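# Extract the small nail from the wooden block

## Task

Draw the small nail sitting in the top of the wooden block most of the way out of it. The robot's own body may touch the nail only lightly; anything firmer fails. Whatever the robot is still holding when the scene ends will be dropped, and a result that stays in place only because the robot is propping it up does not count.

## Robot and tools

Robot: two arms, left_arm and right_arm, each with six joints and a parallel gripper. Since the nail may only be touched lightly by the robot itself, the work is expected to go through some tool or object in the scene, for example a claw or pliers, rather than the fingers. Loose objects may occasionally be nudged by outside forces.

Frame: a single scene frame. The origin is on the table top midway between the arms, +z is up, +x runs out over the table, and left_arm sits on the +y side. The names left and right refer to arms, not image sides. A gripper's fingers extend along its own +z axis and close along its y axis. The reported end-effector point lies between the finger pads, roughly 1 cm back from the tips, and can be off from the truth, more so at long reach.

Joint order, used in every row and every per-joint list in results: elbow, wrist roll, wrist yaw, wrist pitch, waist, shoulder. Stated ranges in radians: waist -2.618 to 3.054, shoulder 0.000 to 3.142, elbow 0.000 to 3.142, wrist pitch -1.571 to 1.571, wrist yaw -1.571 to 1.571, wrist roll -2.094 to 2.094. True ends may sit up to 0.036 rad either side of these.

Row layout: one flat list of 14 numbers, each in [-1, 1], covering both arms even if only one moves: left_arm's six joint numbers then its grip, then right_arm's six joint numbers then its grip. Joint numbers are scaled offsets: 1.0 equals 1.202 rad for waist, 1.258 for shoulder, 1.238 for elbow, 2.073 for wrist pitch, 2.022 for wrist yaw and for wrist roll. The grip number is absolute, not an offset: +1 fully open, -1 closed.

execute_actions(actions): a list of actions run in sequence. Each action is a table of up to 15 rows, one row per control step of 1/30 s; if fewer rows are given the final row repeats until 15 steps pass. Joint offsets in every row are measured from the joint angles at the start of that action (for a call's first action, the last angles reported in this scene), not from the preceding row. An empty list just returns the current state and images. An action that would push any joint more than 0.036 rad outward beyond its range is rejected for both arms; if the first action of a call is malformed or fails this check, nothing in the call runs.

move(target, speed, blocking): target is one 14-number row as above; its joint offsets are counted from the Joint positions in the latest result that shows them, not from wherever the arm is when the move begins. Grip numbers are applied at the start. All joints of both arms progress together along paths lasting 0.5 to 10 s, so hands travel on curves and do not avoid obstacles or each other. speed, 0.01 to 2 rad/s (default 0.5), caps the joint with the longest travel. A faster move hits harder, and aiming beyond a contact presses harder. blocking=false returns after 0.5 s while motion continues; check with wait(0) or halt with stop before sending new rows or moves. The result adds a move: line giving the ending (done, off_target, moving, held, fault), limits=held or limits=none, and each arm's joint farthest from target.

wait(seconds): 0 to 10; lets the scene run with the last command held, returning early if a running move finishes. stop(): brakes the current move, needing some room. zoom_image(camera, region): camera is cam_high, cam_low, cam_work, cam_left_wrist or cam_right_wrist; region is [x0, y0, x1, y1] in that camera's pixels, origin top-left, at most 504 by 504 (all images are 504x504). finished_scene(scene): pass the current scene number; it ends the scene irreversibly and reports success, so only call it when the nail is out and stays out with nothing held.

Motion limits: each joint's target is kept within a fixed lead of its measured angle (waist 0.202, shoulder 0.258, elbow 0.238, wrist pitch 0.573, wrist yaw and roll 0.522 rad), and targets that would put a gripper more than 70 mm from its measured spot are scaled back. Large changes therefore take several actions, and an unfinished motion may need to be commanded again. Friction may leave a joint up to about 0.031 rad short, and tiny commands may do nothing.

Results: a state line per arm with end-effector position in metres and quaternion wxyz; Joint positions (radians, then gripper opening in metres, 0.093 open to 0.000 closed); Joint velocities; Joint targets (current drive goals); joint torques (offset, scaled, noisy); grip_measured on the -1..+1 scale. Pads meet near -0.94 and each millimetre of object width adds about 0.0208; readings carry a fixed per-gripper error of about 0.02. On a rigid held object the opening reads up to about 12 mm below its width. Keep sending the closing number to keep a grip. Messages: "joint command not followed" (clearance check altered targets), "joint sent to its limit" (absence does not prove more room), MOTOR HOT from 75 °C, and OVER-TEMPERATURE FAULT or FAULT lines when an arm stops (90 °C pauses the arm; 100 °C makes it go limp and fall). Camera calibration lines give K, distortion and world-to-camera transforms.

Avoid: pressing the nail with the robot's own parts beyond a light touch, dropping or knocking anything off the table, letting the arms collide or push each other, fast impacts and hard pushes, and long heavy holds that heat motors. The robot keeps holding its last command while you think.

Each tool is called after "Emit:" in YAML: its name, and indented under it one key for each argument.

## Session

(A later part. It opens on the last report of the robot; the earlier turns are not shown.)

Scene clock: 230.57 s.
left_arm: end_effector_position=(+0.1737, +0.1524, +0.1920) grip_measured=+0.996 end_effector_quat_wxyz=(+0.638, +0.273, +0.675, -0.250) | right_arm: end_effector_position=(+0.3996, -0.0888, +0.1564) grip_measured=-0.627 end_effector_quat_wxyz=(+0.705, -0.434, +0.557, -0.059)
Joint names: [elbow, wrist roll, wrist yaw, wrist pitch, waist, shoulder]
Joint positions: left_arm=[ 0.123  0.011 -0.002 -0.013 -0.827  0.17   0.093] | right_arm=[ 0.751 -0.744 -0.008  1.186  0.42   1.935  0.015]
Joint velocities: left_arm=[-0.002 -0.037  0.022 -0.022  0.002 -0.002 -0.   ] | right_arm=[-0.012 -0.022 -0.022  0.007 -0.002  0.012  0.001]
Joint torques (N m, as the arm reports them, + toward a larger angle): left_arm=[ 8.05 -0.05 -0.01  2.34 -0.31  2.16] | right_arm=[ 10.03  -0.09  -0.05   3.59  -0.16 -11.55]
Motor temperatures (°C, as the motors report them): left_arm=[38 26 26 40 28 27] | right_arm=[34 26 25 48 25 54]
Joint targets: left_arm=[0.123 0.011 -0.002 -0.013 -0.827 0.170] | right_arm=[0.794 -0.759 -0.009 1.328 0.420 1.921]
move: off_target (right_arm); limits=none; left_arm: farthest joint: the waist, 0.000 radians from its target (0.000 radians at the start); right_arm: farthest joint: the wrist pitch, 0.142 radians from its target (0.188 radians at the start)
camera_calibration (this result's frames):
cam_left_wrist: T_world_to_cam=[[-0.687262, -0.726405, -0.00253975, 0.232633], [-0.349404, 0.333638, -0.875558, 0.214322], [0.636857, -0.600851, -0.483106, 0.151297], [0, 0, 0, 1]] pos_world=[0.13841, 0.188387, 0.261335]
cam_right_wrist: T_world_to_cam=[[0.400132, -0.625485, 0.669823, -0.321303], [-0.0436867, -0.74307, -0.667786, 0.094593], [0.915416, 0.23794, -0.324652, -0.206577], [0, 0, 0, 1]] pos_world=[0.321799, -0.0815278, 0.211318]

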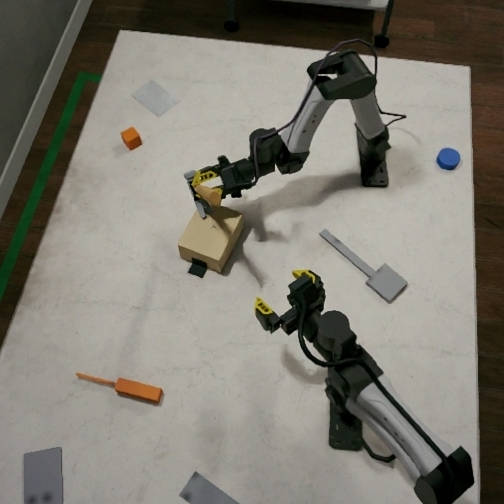

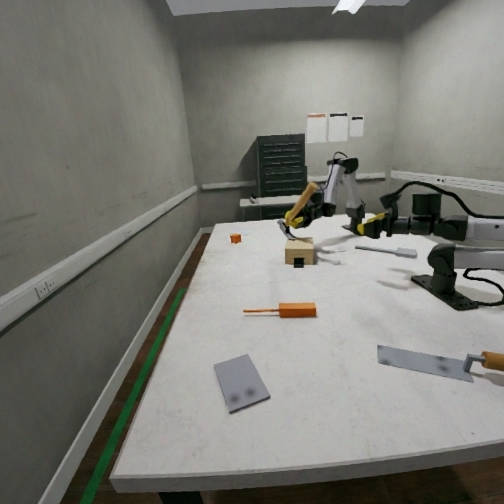

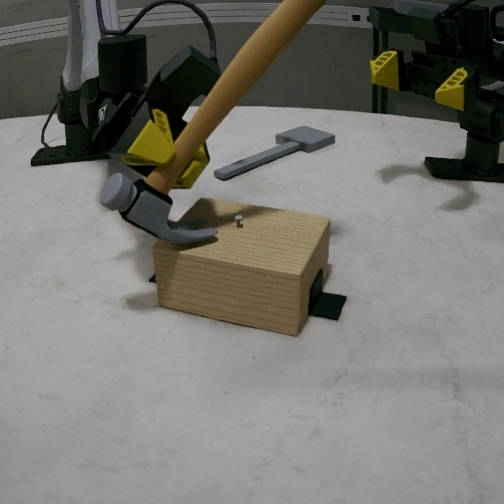

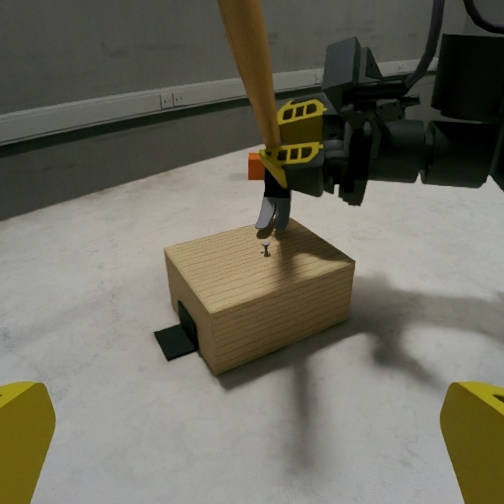

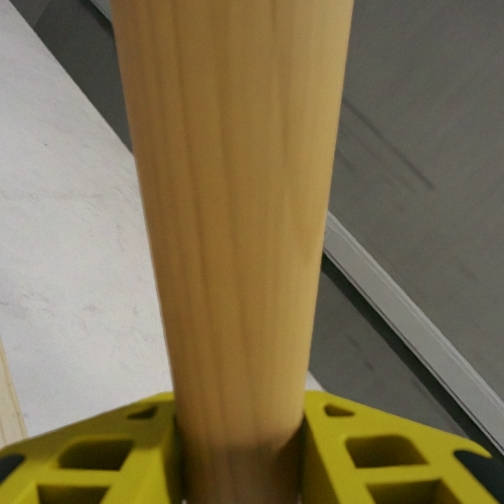

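Emit:
execute_actions:
  actions:
    - [[0,0,0,0,0,0,1,0.0347,-0.0074,0,0.0685,0.004,-0.009,-1],[0,0,0,0,0,0,1,0.0347,-0.0074,0,0.0685,0.008,-0.008,-1],[0,0,0,0,0,0,1,0.0347,-0.0074,0,0.0685,0.012,-0.007,-1],[0,0,0,0,0,0,1,0.0347,-0.0074,0,0.0685,0.016,-0.006,-1],[0,0,0,0,0,0,1,0.0347,-0.0074,0,0.0685,0.02,-0.005,-1],[0,0,0,0,0,0,1,0.0347,-0.0074,0,0.0685,0.024,-0.004,-1],[0,0,0,0,0,0,1,0.0347,-0.0074,0,0.0685,0.028,-0.003,-1],[0,0,0,0,0,0,1,0.0347,-0.0074,0,0.0685,0.032,-0.002,-1],[0,0,0,0,0,0,1,0.0347,-0.0074,0,0.0685,0.036,-0.001,-1],[0,0,0,0,0,0,1,0.0347,-0.0074,0,0.0685,0.04,0,-1]]

Emit:
zoom_image:
  camera: "cam_work"
  region: [140, 150, 280, 290]

Emit:
zoom_image:
  camera: "cam_left_wrist"
  region: [220, 180, 320, 280]

Scene clock: 250.47 s.
left_arm: end_effector_position=(+0.1737, +0.1524, +0.1920) grip_measured=+0.996 end_effector_quat_wxyz=(+0.638, +0.273, +0.675, -0.250) | right_arm: end_effector_position=(+0.3877, -0.0701, +0.1498) grip_measured=-0.627 end_effector_quat_wxyz=(+0.703, -0.449, +0.551, -0.043)
Joint names: [elbow, wrist roll, wrist yaw, wrist pitch, waist, shoulder]
Joint positions: left_arm=[ 0.123  0.011 -0.002 -0.013 -0.827  0.17   0.093] | right_arm=[ 0.751 -0.746 -0.008  1.191  0.464  1.951  0.015]
Joint velocities: left_arm=[ 0.007 -0.051 -0.007 -0.051 -0.002 -0.002  0.001] | right_arm=[-0.002 -0.022  0.007  0.007  0.002 -0.002 -0.   ]
Joint torques (N m, as the arm reports them, + toward a larger angle): left_arm=[ 8.06 -0.05  0.    2.33 -0.22  2.18] | right_arm=[  9.94  -0.06   0.01   3.56   0.2  -11.72]
Motor temperatures (°C, as the motors report them): left_arm=[38 26 26 41 28 27] | right_arm=[36 26 25 54 25 52]
Joint targets: left_arm=[0.123 0.011 -0.002 -0.013 -0.827 0.170] | right_arm=[0.794 -0.759 -0.008 1.328 0.468 1.935]
camera_calibration (this result's frames):
cam_left_wrist: T_world_to_cam=[[-0.687262, -0.726405, -0.00253975, 0.232633], [-0.349404, 0.333638, -0.875558, 0.214322], [0.636857, -0.600851, -0.483106, 0.151297], [0, 0, 0, 1]] pos_world=[0.13841, 0.188387, 0.261335]
cam_right_wrist: T_world_to_cam=[[0.432791, -0.602434, 0.670645, -0.311628], [-0.0166204, -0.749132, -0.662212, 0.0918239], [0.901341, 0.275453, -0.33423, -0.192752], [0, 0, 0, 1]] pos_world=[0.310131, -0.065853, 0.205375]

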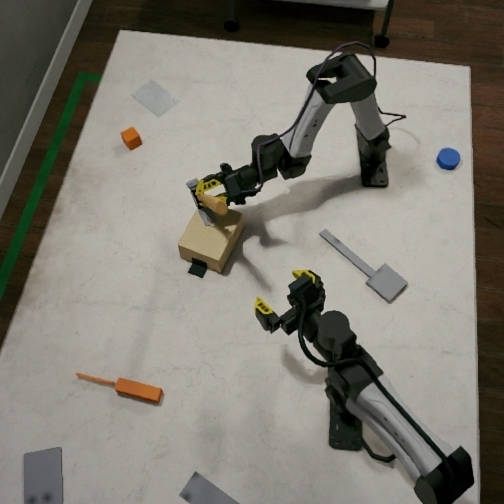

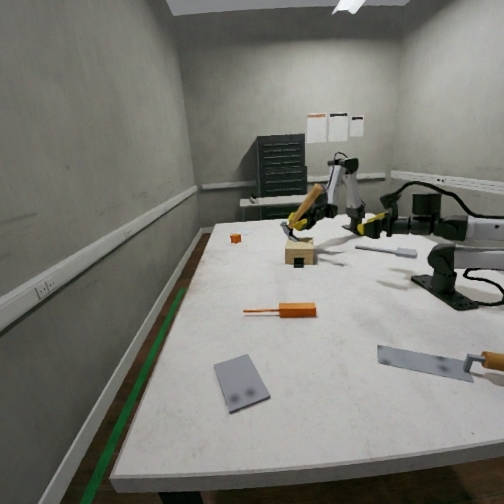

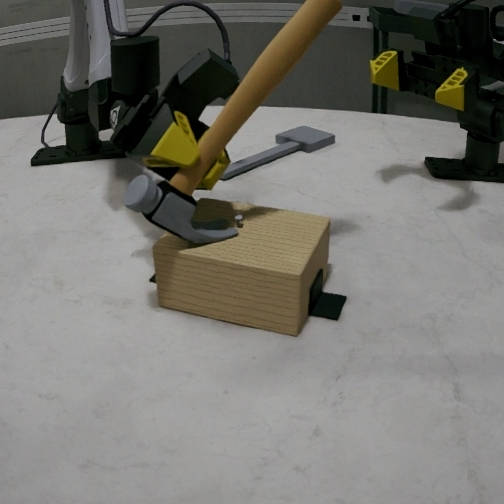

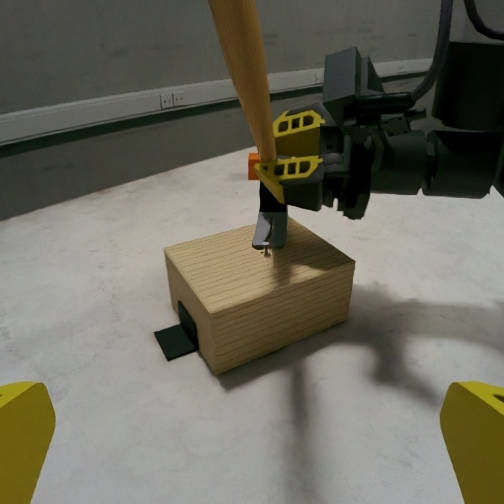

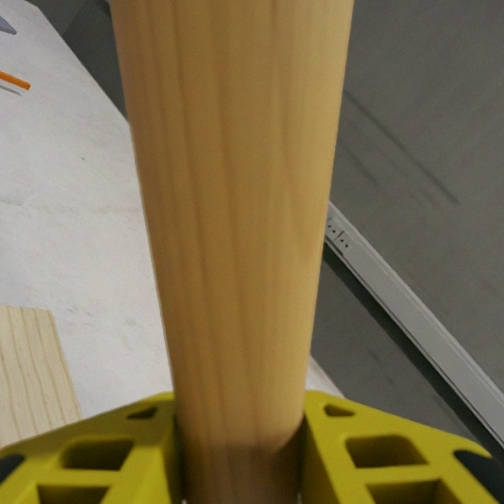

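Region (140, 150, 280, 290) of cam_work's 504x504 image, scaled by 3.600, with more detail than that image has.

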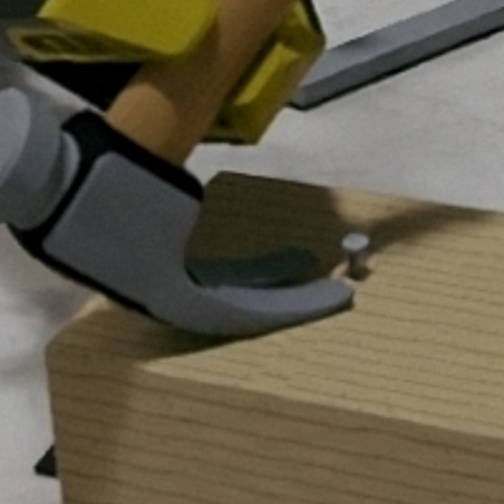

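Region (220, 180, 320, 280) of cam_left_wrist's 504x504 image, scaled by 5.040, with more detail than that image has.

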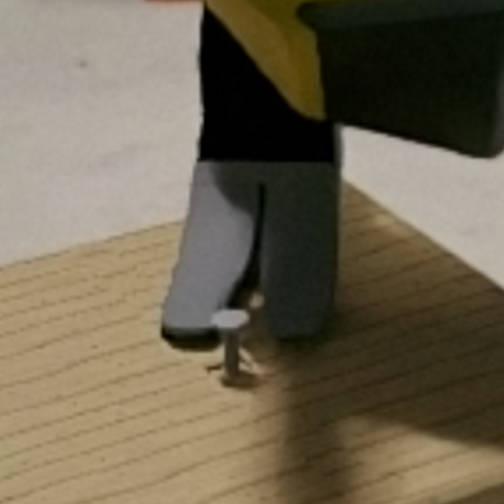

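Emit:
execute_actions:
  actions:
    - [[0,0,0,0,0,0,1,0.0347,-0.0064,0,0.06,0.004,-0.0127,-1],[0,0,0,0,0,0,1,0.0347,-0.0064,0,0.06,0.008,-0.0127,-1],[0,0,0,0,0,0,1,0.0347,-0.0064,0,0.06,0.012,-0.0127,-1],[0,0,0,0,0,0,1,0.0347,-0.0064,0,0.06,0.016,-0.0127,-1],[0,0,0,0,0,0,1,0.0347,-0.0064,0,0.06,0.02,-0.0127,-1],[0,0,0,0,0,0,1,0.0347,-0.0064,0,0.06,0.024,-0.0127,-1],[0,0,0,0,0,0,1,0.0347,-0.0064,0,0.06,0.028,-0.0127,-1],[0,0,0,0,0,0,1,0.0347,-0.0064,0,0.06,0.032,-0.0127,-1],[0,0,0,0,0,0,1,0.0347,-0.0064,0,0.06,0.036,-0.0127,-1],[0,0,0,0,0,0,1,0.0347,-0.0064,0,0.06,0.04,-0.0127,-1],[0,0,0,0,0,0,1,0.0347,-0.0064,0,0.06,0.044,-0.0127,-1],[0,0,0,0,0,0,1,0.0347,-0.0064,0,0.06,0.048,-0.0127,-1]]

Emit:
wait:
  seconds: 0.3

Emit:
zoom_image:
  camera: "cam_work"
  region: [140, 150, 280, 290]

Emit:
zoom_image:
  camera: "cam_left_wrist"
  region: [220, 180, 320, 280]

Scene clock: 275.47 s.
left_arm: end_effector_position=(+0.1737, +0.1524, +0.1920) grip_measured=+0.996 end_effector_quat_wxyz=(+0.638, +0.273, +0.675, -0.250) | right_arm: end_effector_position=(+0.3725, -0.0498, +0.1498) grip_measured=-0.627 end_effector_quat_wxyz=(+0.703, -0.463, +0.539, -0.027)
Joint names: [elbow, wrist roll, wrist yaw, wrist pitch, waist, shoulder]
Joint positions: left_arm=[ 0.123  0.011 -0.002 -0.013 -0.827  0.17   0.093] | right_arm=[ 0.751 -0.748 -0.007  1.191  0.514  1.951  0.015]
Joint velocities: left_arm=[-0.002  0.051  0.051 -0.095 -0.022 -0.017  0.   ] | right_arm=[-0.012 -0.007 -0.022 -0.066  0.007 -0.007  0.001]
Joint torques (N m, as the arm reports them, + toward a larger angle): left_arm=[ 8.05 -0.07  0.    2.33 -0.28  2.14] | right_arm=[  9.89   0.05  -0.05   3.4    0.41 -11.59]
Motor temperatures (°C, as the motors report them): left_arm=[39 26 26 42 28 27] | right_arm=[37 26 25 59 25 52]
Joint targets: left_arm=[0.123 0.011 -0.002 -0.013 -0.827 0.170] | right_arm=[0.794 -0.758 -0.008 1.315 0.521 1.935]
camera_calibration (this result's frames):
cam_left_wrist: T_world_to_cam=[[-0.687262, -0.726405, -0.00253975, 0.232633], [-0.349404, 0.333638, -0.875558, 0.214322], [0.636857, -0.600851, -0.483106, 0.151297], [0, 0, 0, 1]] pos_world=[0.13841, 0.188387, 0.261335]
cam_right_wrist: T_world_to_cam=[[0.461397, -0.578849, 0.672344, -0.302551], [0.0217815, -0.750213, -0.660838, 0.092222], [0.886926, 0.319553, -0.333538, -0.177188], [0, 0, 0, 1]] pos_world=[0.29474, -0.0493246, 0.205263]

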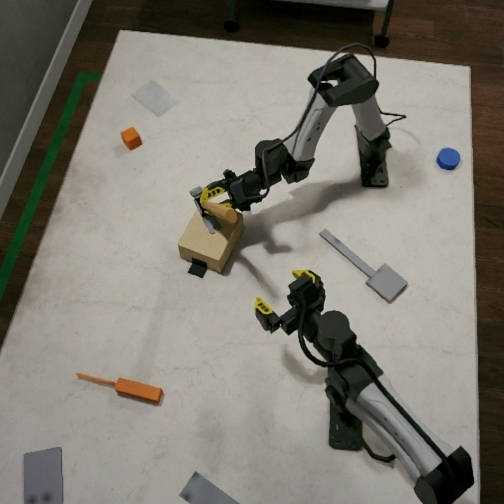

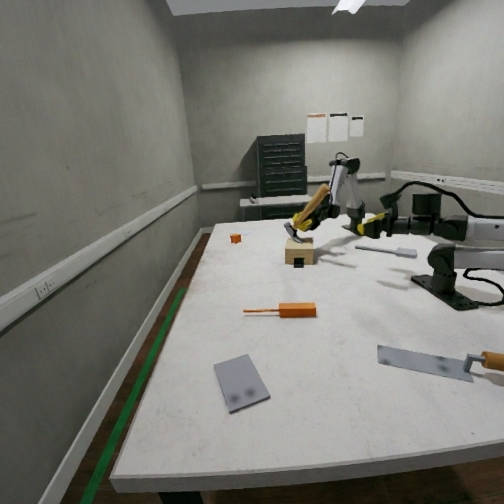

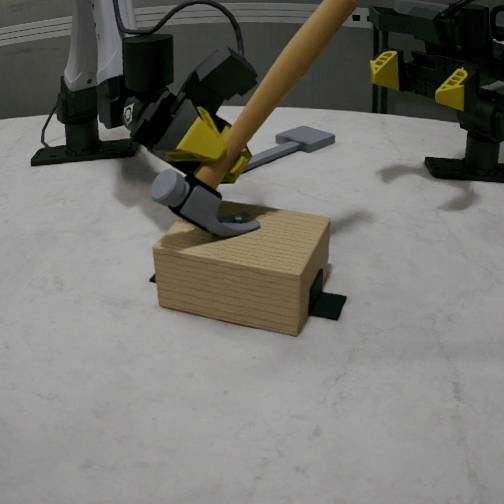

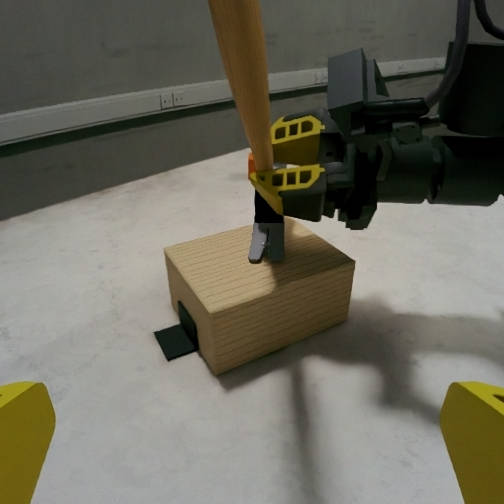

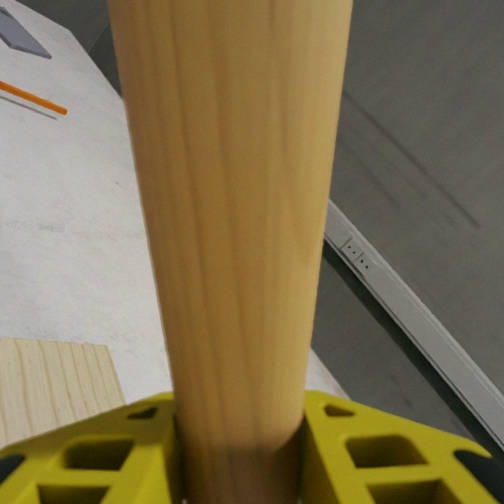

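Scene clock: 275.77 s.
left_arm: end_effector_position=(+0.1737, +0.1524, +0.1920) grip_measured=+0.996 end_effector_quat_wxyz=(+0.638, +0.273, +0.675, -0.250) | right_arm: end_effector_position=(+0.3725, -0.0498, +0.1498) grip_measured=-0.627 end_effector_quat_wxyz=(+0.703, -0.463, +0.538, -0.027)
Joint names: [elbow, wrist roll, wrist yaw, wrist pitch, waist, shoulder]
Joint positions: left_arm=[ 0.123  0.011 -0.002 -0.013 -0.827  0.17   0.093] | right_arm=[ 0.751 -0.749 -0.007  1.191  0.514  1.951  0.015]
Joint velocities: left_arm=[ 0.002 -0.007 -0.037  0.007 -0.002  0.017 -0.002] | right_arm=[-0.002  0.007 -0.007 -0.066  0.002 -0.007  0.   ]
Joint torques (N m, as the arm reports them, + toward a larger angle): left_arm=[ 8.01 -0.07  0.    2.33 -0.31  2.18] | right_arm=[  9.82  -0.05  -0.04   3.39   0.38 -11.59]
Motor temperatures (°C, as the motors report them): left_arm=[39 26 26 42 28 27] | right_arm=[37 26 25 59 25 52]
Joint targets: left_arm=[0.123 0.011 -0.002 -0.013 -0.827 0.170] | right_arm=[0.794 -0.759 -0.008 1.315 0.521 1.935]
wait: 0.30 s; at rest by 0.17 s
camera_calibration (this result's frames):
cam_left_wrist: T_world_to_cam=[[-0.687262, -0.726405, -0.00253975, 0.232633], [-0.349404, 0.333638, -0.875558, 0.214322], [0.636857, -0.600851, -0.483106, 0.151297], [0, 0, 0, 1]] pos_world=[0.13841, 0.188387, 0.261335]
cam_right_wrist: T_world_to_cam=[[0.460924, -0.578242, 0.67319, -0.302471], [0.0222602, -0.750804, -0.66015, 0.0919112], [0.88716, 0.319264, -0.333192, -0.177341], [0, 0, 0, 1]] pos_world=[0.2947, -0.0492758, 0.205207]

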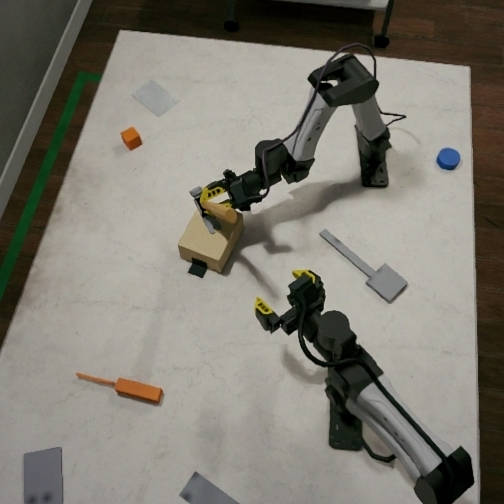

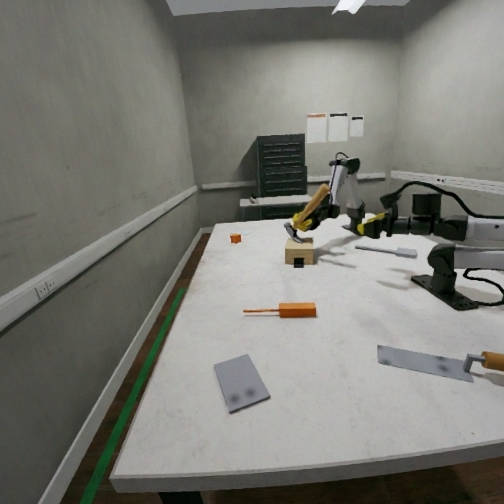

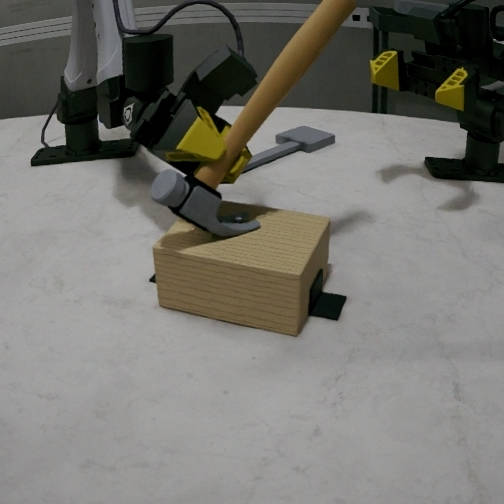

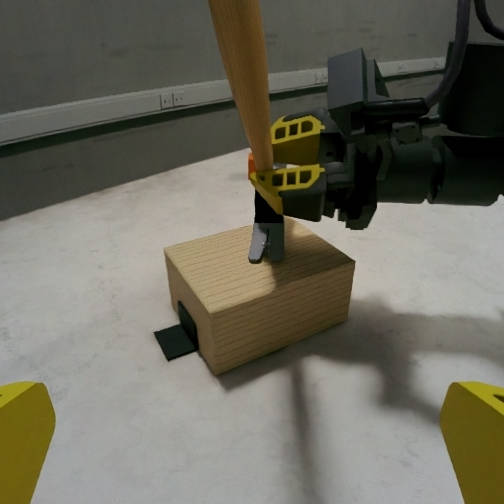

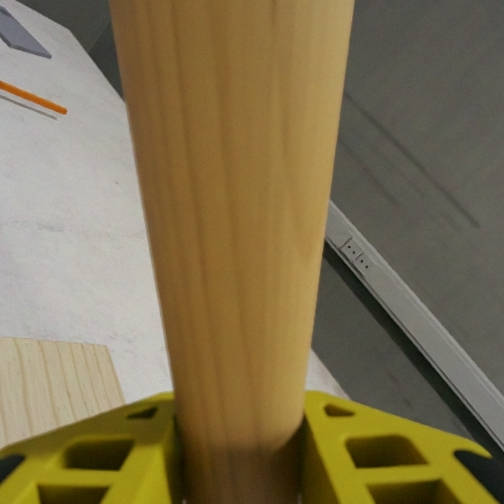

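Region (140, 150, 280, 290) of cam_work's 504x504 image, scaled by 3.600, with more detail than that image has.

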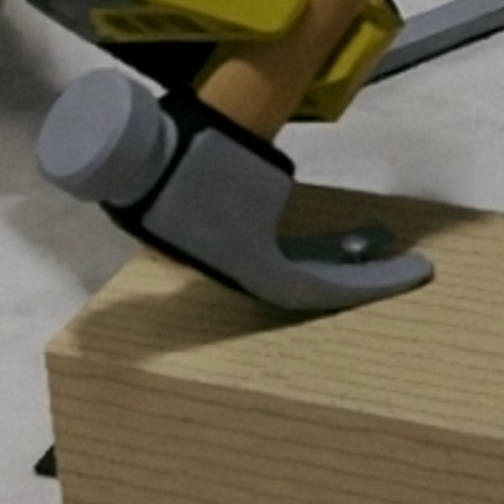

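Region (220, 180, 320, 280) of cam_left_wrist's 504x504 image, scaled by 5.040, with more detail than that image has.

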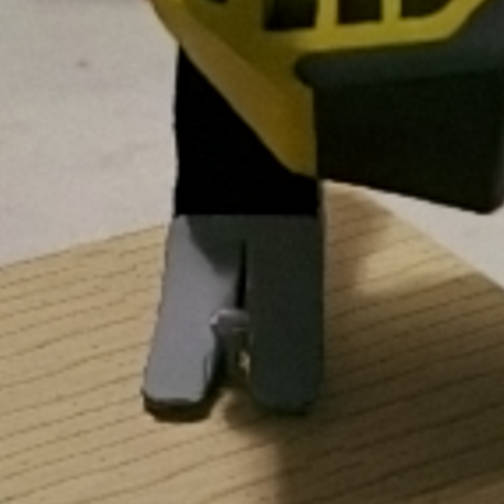

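Emit:
move:
  target: [0,0,0,0,0,0,1, 0.03,0.22,0,0.04,-0.042,-0.0127,-1]
  speed: 0.25

Emit:
zoom_image:
  camera: "cam_work"
  region: [140, 150, 280, 290]

Emit:
zoom_image:
  camera: "cam_left_wrist"
  region: [220, 180, 320, 280]

Scene clock: 287.10 s.
left_arm: end_effector_position=(+0.1737, +0.1524, +0.1920) grip_measured=+0.996 end_effector_quat_wxyz=(+0.638, +0.273, +0.675, -0.250) | right_arm: end_effector_position=(+0.3871, -0.0694, +0.1444) grip_measured=-0.627 end_effector_quat_wxyz=(+0.691, -0.341, +0.632, +0.082)
Joint names: [elbow, wrist roll, wrist yaw, wrist pitch, waist, shoulder]
Joint positions: left_arm=[ 0.123  0.011 -0.002 -0.013 -0.827  0.17   0.093] | right_arm=[ 0.751 -0.377  0.009  1.17   0.471  1.952  0.015]
Joint velocities: left_arm=[-0.012 -0.022  0.022  0.007 -0.012  0.002 -0.001] | right_arm=[-0.022  0.007  0.051 -0.037 -0.002  0.017  0.   ]
Joint torques (N m, as the arm reports them, + toward a larger angle): left_arm=[ 8.03 -0.06  0.    2.33 -0.26  2.16] | right_arm=[  9.3    0.9   -0.18   3.2   -0.79 -11.76]
Motor temperatures (°C, as the motors report them): left_arm=[39 26 26 42 28 27] | right_arm=[38 26 25 59 25 52]
Joint targets: left_arm=[0.123 0.011 -0.002 -0.013 -0.827 0.170] | right_arm=[0.788 -0.304 -0.008 1.274 0.464 1.935]
move: off_target (right_arm); limits=none; left_arm: farthest joint: the waist, 0.000 radians from its target (0.000 radians at the start); right_arm: farthest joint: the wrist pitch, 0.104 radians from its target (0.083 radians at the start)
camera_calibration (this result's frames):
cam_left_wrist: T_world_to_cam=[[-0.687262, -0.726405, -0.00253975, 0.232633], [-0.349404, 0.333638, -0.875558, 0.214322], [0.636857, -0.600851, -0.483106, 0.151297], [0, 0, 0, 1]] pos_world=[0.13841, 0.188387, 0.261335]
cam_right_wrist: T_world_to_cam=[[0.541257, -0.760324, 0.359093, -0.315209], [-0.200614, -0.531491, -0.822965, 0.198279], [0.816575, 0.373397, -0.440205, -0.139315], [0, 0, 0, 1]] pos_world=[0.324147, -0.0822578, 0.215039]

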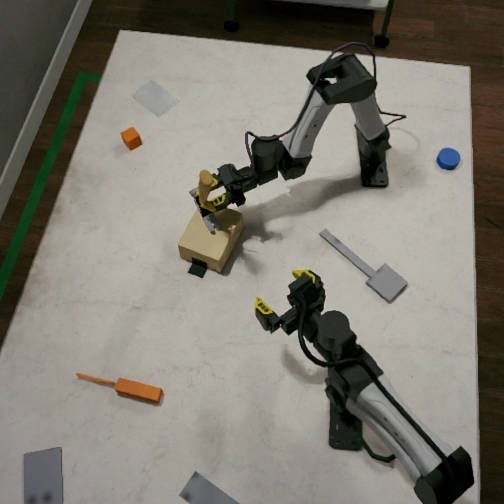

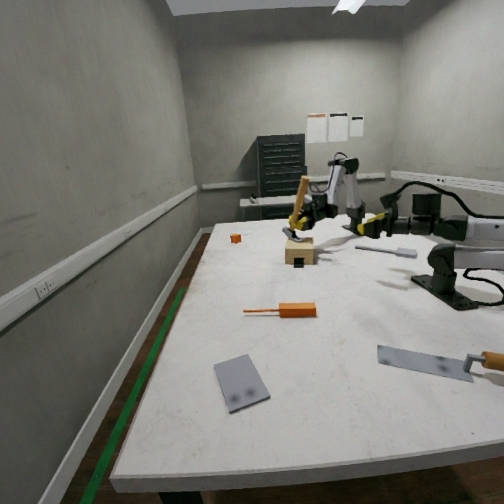

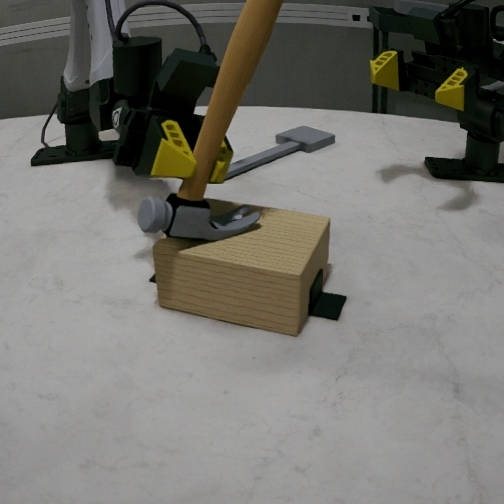

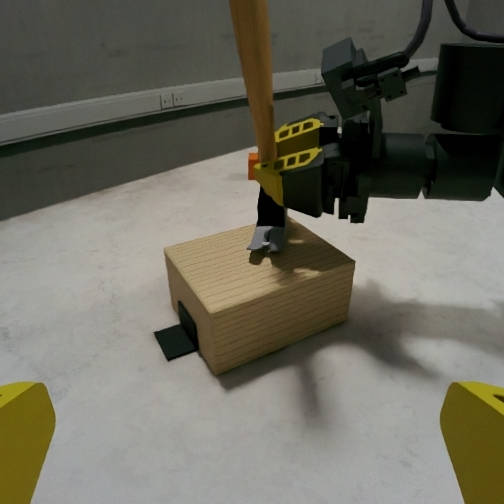

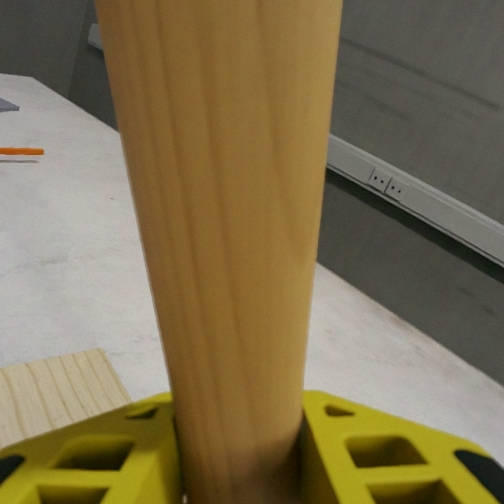

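Region (140, 150, 280, 290) of cam_work's 504x504 image, scaled by 3.600, with more detail than that image has.

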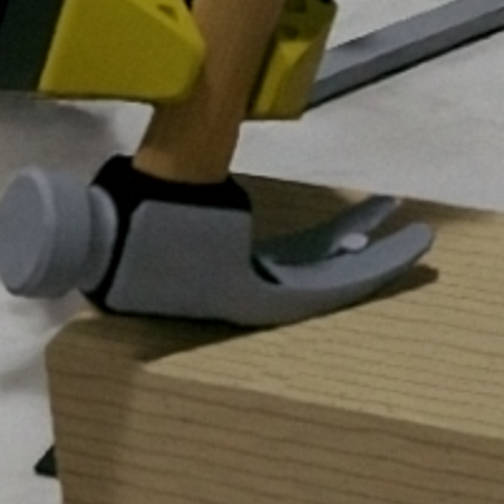

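Region (220, 180, 320, 280) of cam_left_wrist's 504x504 image, scaled by 5.040, with more detail than that image has.

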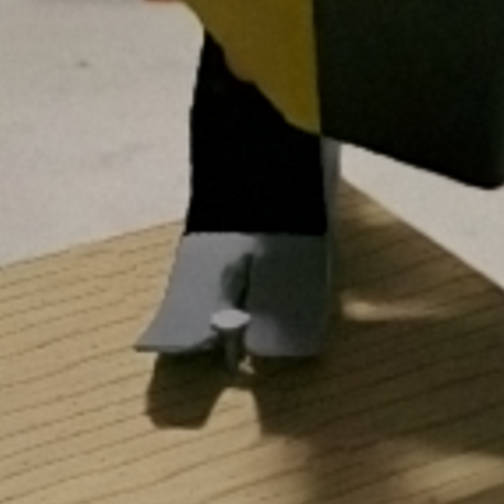

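Emit:
move:
  target: [0,0,0,0,0,0,1, 0.03,0.22,-0.008,0.05,-0.042,-0.0127,-1]
  speed: 0.2

Emit:
zoom_image:
  camera: "cam_work"
  region: [140, 150, 280, 290]

Emit:
zoom_image:
  camera: "cam_left_wrist"
  region: [220, 180, 320, 280]

Scene clock: 294.50 s.
left_arm: end_effector_position=(+0.1737, +0.1524, +0.1920) grip_measured=+0.996 end_effector_quat_wxyz=(+0.638, +0.273, +0.675, -0.250) | right_arm: end_effector_position=(+0.3883, -0.0712, +0.1443) grip_measured=-0.627 end_effector_quat_wxyz=(+0.682, -0.303, +0.651, +0.139)
Joint names: [elbow, wrist roll, wrist yaw, wrist pitch, waist, shoulder]
Joint positions: left_arm=[ 0.123  0.011 -0.002 -0.013 -0.827  0.17   0.093] | right_arm=[ 0.751 -0.234 -0.033  1.17   0.453  1.952  0.015]
Joint velocities: left_arm=[-0.007 -0.081  0.037 -0.007 -0.002  0.002 -0.   ] | right_arm=[-0.007  0.037 -0.007  0.037  0.007 -0.012 -0.   ]
Joint torques (N m, as the arm reports them, + toward a larger angle): left_arm=[ 8.02 -0.05 -0.01  2.33 -0.28  2.17] | right_arm=[  9.27   3.41   0.23   3.17  -2.51 -11.69]
Motor temperatures (°C, as the motors report them): left_arm=[40 26 26 42 28 27] | right_arm=[38 27 25 59 25 52]
Joint targets: left_arm=[0.123 0.011 -0.002 -0.013 -0.827 0.170] | right_arm=[0.788 0.067 -0.007 1.274 0.421 1.936]
move: off_target (right_arm); limits=none; left_arm: farthest joint: the waist, 0.000 radians from its target (0.000 radians at the start); right_arm: farthest joint: the wrist roll, 0.302 radians from its target (0.445 radians at the start)
camera_calibration (this result's frames):
cam_left_wrist: T_world_to_cam=[[-0.687262, -0.726405, -0.00253975, 0.232633], [-0.349404, 0.333638, -0.875558, 0.214322], [0.636857, -0.600851, -0.483106, 0.151297], [0, 0, 0, 1]] pos_world=[0.13841, 0.188387, 0.261335]
cam_right_wrist: T_world_to_cam=[[0.580612, -0.783563, 0.221173, -0.314246], [-0.262446, -0.437271, -0.860184, 0.233579], [0.770721, 0.441387, -0.459528, -0.114253], [0, 0, 0, 1]] pos_world=[0.331815, -0.0936648, 0.217921]

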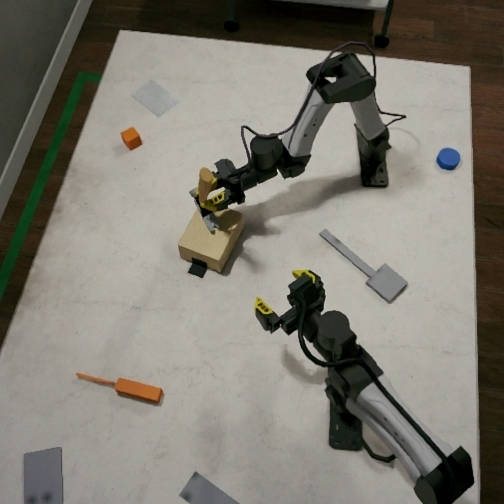

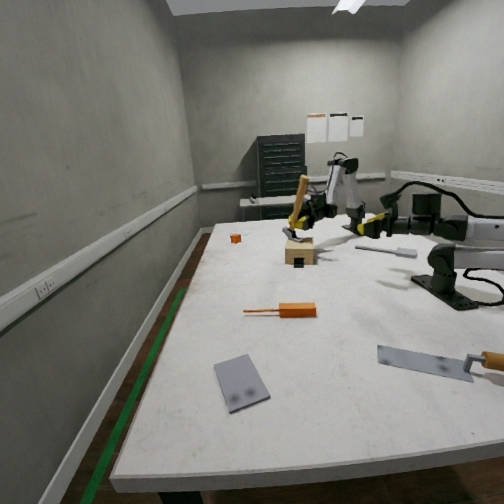

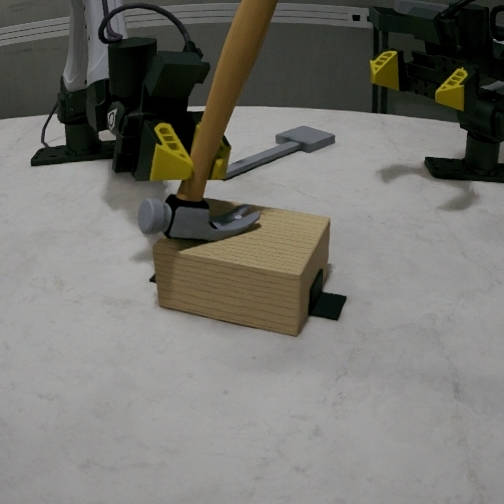

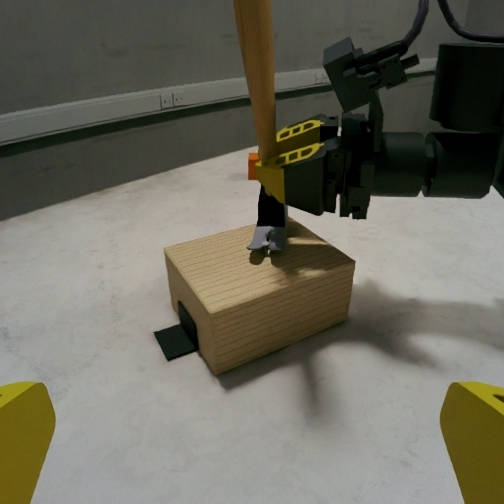

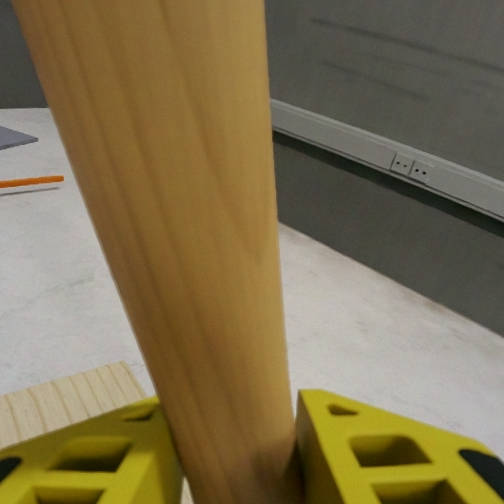

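Region (140, 150, 280, 290) of cam_work's 504x504 image, scaled by 3.600, with more detail than that image has.

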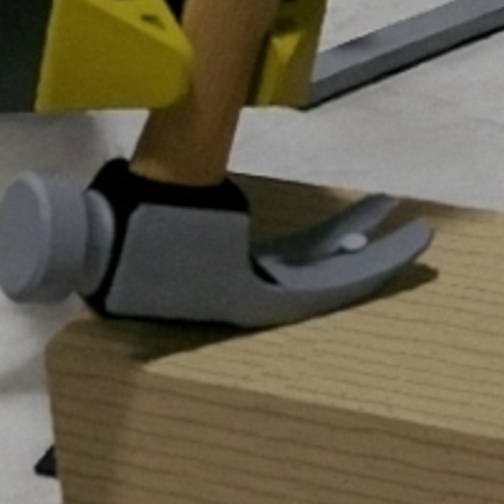

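Region (220, 180, 320, 280) of cam_left_wrist's 504x504 image, scaled by 5.040, with more detail than that image has.

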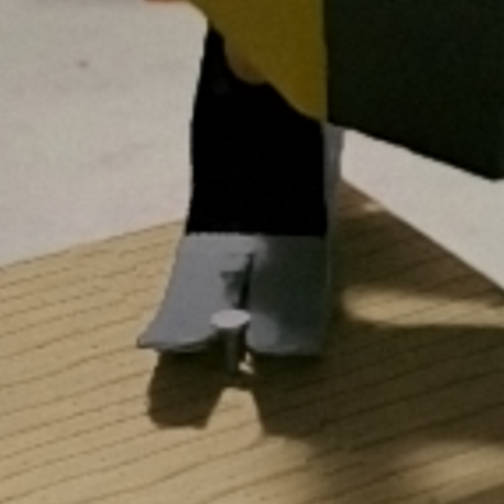

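Emit:
move:
  target: [0.569,0,0,0.263,-0.017,0.925,0.3, 0.03,-0.03,0.01,0.02,0,-0.0127,-1]
  speed: 0.8

Scene clock: 314.80 s.
left_arm: end_effector_position=(+0.3080, +0.0176, +0.2990) grip_measured=+0.302 end_effector_quat_wxyz=(+0.656, +0.269, +0.655, -0.261) | right_arm: end_effector_position=(+0.3871, -0.0710, +0.1429) grip_measured=-0.627 end_effector_quat_wxyz=(+0.687, -0.340, +0.634, +0.103)
Joint names: [elbow, wrist roll, wrist yaw, wrist pitch, waist, shoulder]
Joint positions: left_arm=[ 0.802  0.011 -0.002  0.515 -0.839  1.321  0.06 ] | right_arm=[ 0.747 -0.345 -0.036  1.171  0.453  1.952  0.015]
Joint velocities: left_arm=[-0.017 -0.007 -0.125 -0.037  0.007  0.002 -0.   ] | right_arm=[-0.012  0.022  0.051  0.007  0.007 -0.007  0.   ]
Joint torques (N m, as the arm reports them, + toward a larger angle): left_arm=[ 9.94 -0.06  0.    2.43 -0.96 -3.14] | right_arm=[  9.72   0.64   0.18   2.59  -0.16 -11.71]
Motor temperatures (°C, as the motors report them): left_arm=[40 26 26 43 28 27] | right_arm=[38 34 25 61 25 52]
Joint targets: left_arm=[0.828 0.011 -0.002 0.532 -0.847 1.334] | right_arm=[0.788 -0.295 -0.013 1.212 0.453 1.936]
move: off_target (left_arm, right_arm); limits=none; left_arm: farthest joint: the elbow, 0.025 radians from its target (0.704 radians at the start); right_arm: farthest joint: the wrist roll, 0.050 radians from its target (0.061 radians at the start)
camera_calibration (this result's frames):
cam_left_wrist: T_world_to_cam=[[-0.695977, -0.71806, -0.00247341, 0.229846], [-0.30932, 0.302912, -0.901424, 0.395868], [0.648026, -0.626605, -0.43293, 0.0185341], [0, 0, 0, 1]] pos_world=[0.270407, 0.0567438, 0.365438]
cam_right_wrist: T_world_to_cam=[[0.569376, -0.754315, 0.326833, -0.321754], [-0.205556, -0.515575, -0.831823, 0.200461], [0.795963, 0.406437, -0.44861, -0.127848], [0, 0, 0, 1]] pos_world=[0.326167, -0.0873888, 0.214554]

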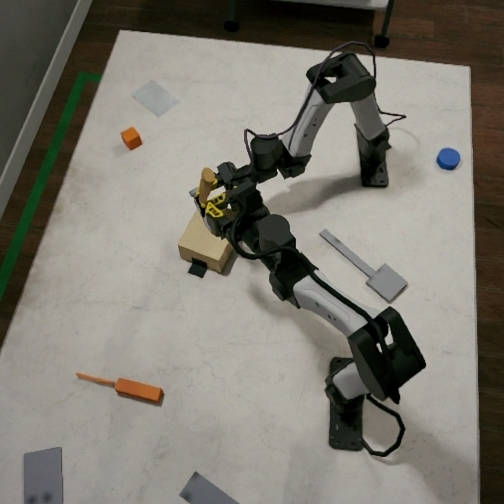

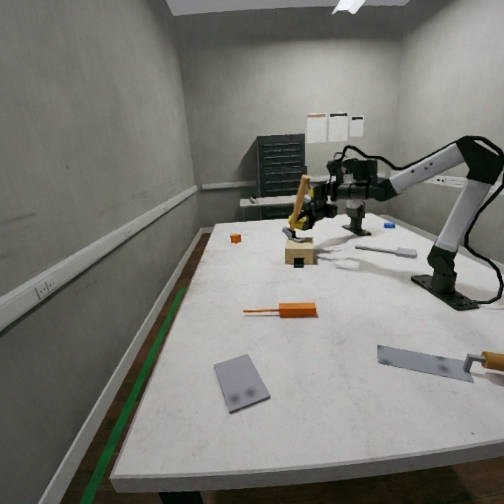

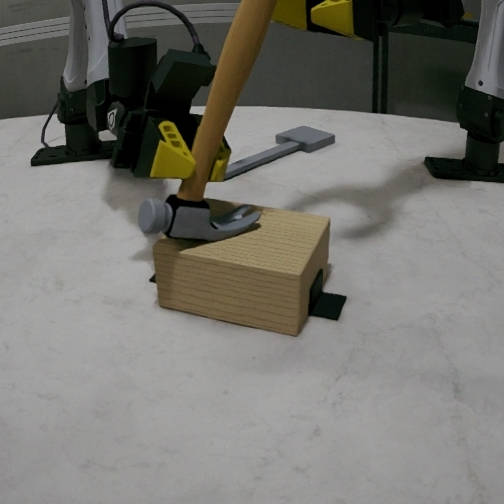

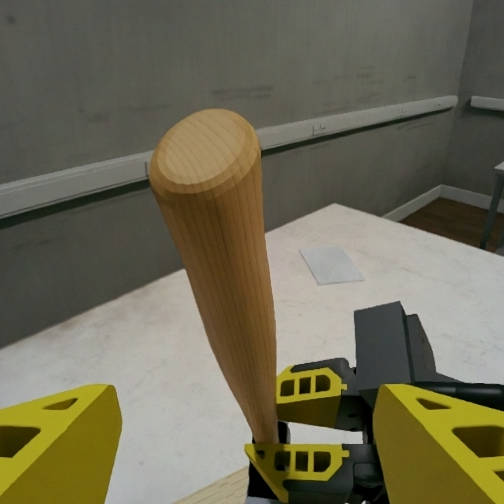

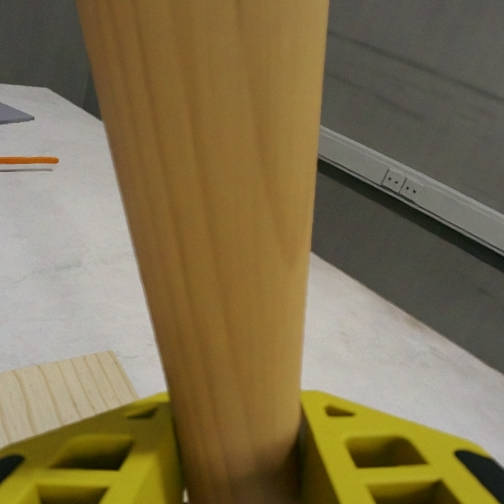

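Emit:
move:
  target: [0.249,0,0,0.015,0.018,0.243,0.3, 0.033,0.02,0.011,0.01,0,-0.0127,-1]
  speed: 0.3

Scene clock: 322.80 s.
left_arm: end_effector_position=(+0.3668, -0.0297, +0.3082) grip_measured=+0.302 end_effector_quat_wxyz=(+0.660, +0.264, +0.654, -0.258) | right_arm: end_effector_position=(+0.3874, -0.0702, +0.1432) grip_measured=-0.627 end_effector_quat_wxyz=(+0.687, -0.343, +0.632, +0.101)
Joint names: [elbow, wrist roll, wrist yaw, wrist pitch, waist, shoulder]
Joint positions: left_arm=[ 1.086  0.011 -0.002  0.528 -0.825  1.609  0.06 ] | right_arm=[ 0.751 -0.353 -0.039  1.166  0.453  1.952  0.015]
Joint velocities: left_arm=[ 0.007 -0.007  0.051 -0.022  0.002 -0.007 -0.   ] | right_arm=[ 0.002  0.007 -0.066 -0.037 -0.002 -0.002  0.   ]
Joint torques (N m, as the arm reports them, + toward a larger angle): left_arm=[ 9.81 -0.07  0.    2.48  0.32 -5.35] | right_arm=[  9.17   0.6    0.15   2.46  -0.15 -11.65]
Motor temperatures (°C, as the motors report them): left_arm=[42 26 26 44 28 27] | right_arm=[38 31 25 59 25 52]
Joint targets: left_arm=[1.110 0.011 -0.002 0.546 -0.818 1.626] | right_arm=[0.788 -0.304 -0.014 1.192 0.453 1.936]
move: off_target (left_arm, right_arm); limits=none; left_arm: farthest joint: the elbow, 0.024 radians from its target (0.308 radians at the start); right_arm: farthest joint: the wrist roll, 0.048 radians from its target (0.040 radians at the start)
camera_calibration (this result's frames):
cam_left_wrist: T_world_to_cam=[[-0.686034, -0.727565, -0.0024619, 0.232911], [-0.30744, 0.292954, -0.90535, 0.436863], [0.659423, -0.620344, -0.424659, -0.0518313], [0, 0, 0, 1]] pos_world=[0.328273, 0.00932454, 0.374076]
cam_right_wrist: T_world_to_cam=[[0.570166, -0.750289, 0.334629, -0.322619], [-0.200414, -0.52205, -0.829034, 0.198411], [0.796709, 0.405623, -0.448024, -0.12874], [0, 0, 0, 1]] pos_world=[0.326279, -0.0862573, 0.214769]

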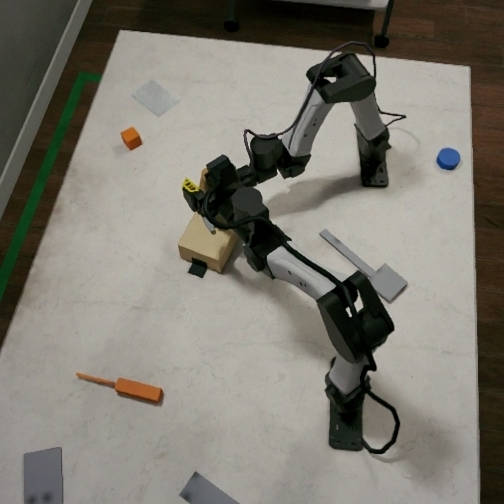

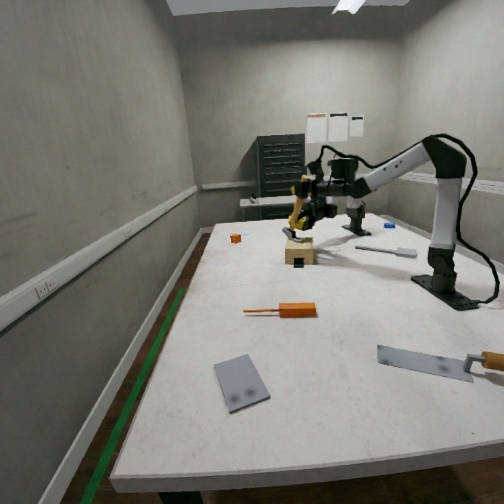

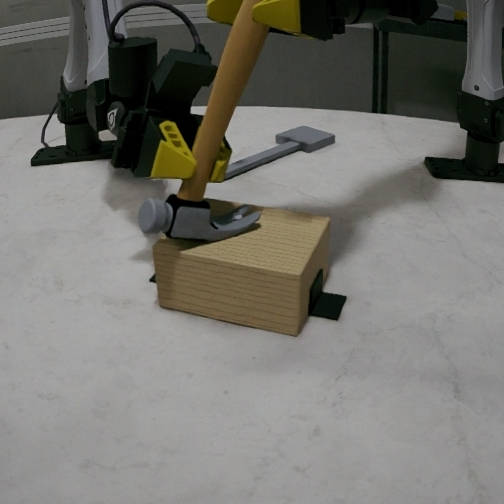

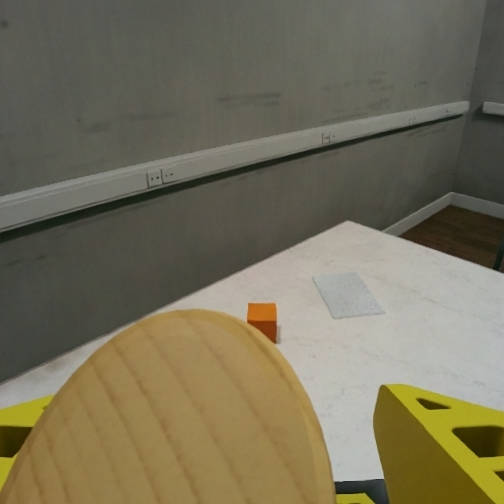

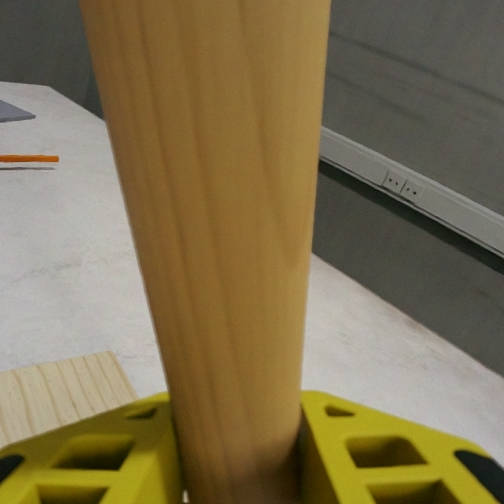

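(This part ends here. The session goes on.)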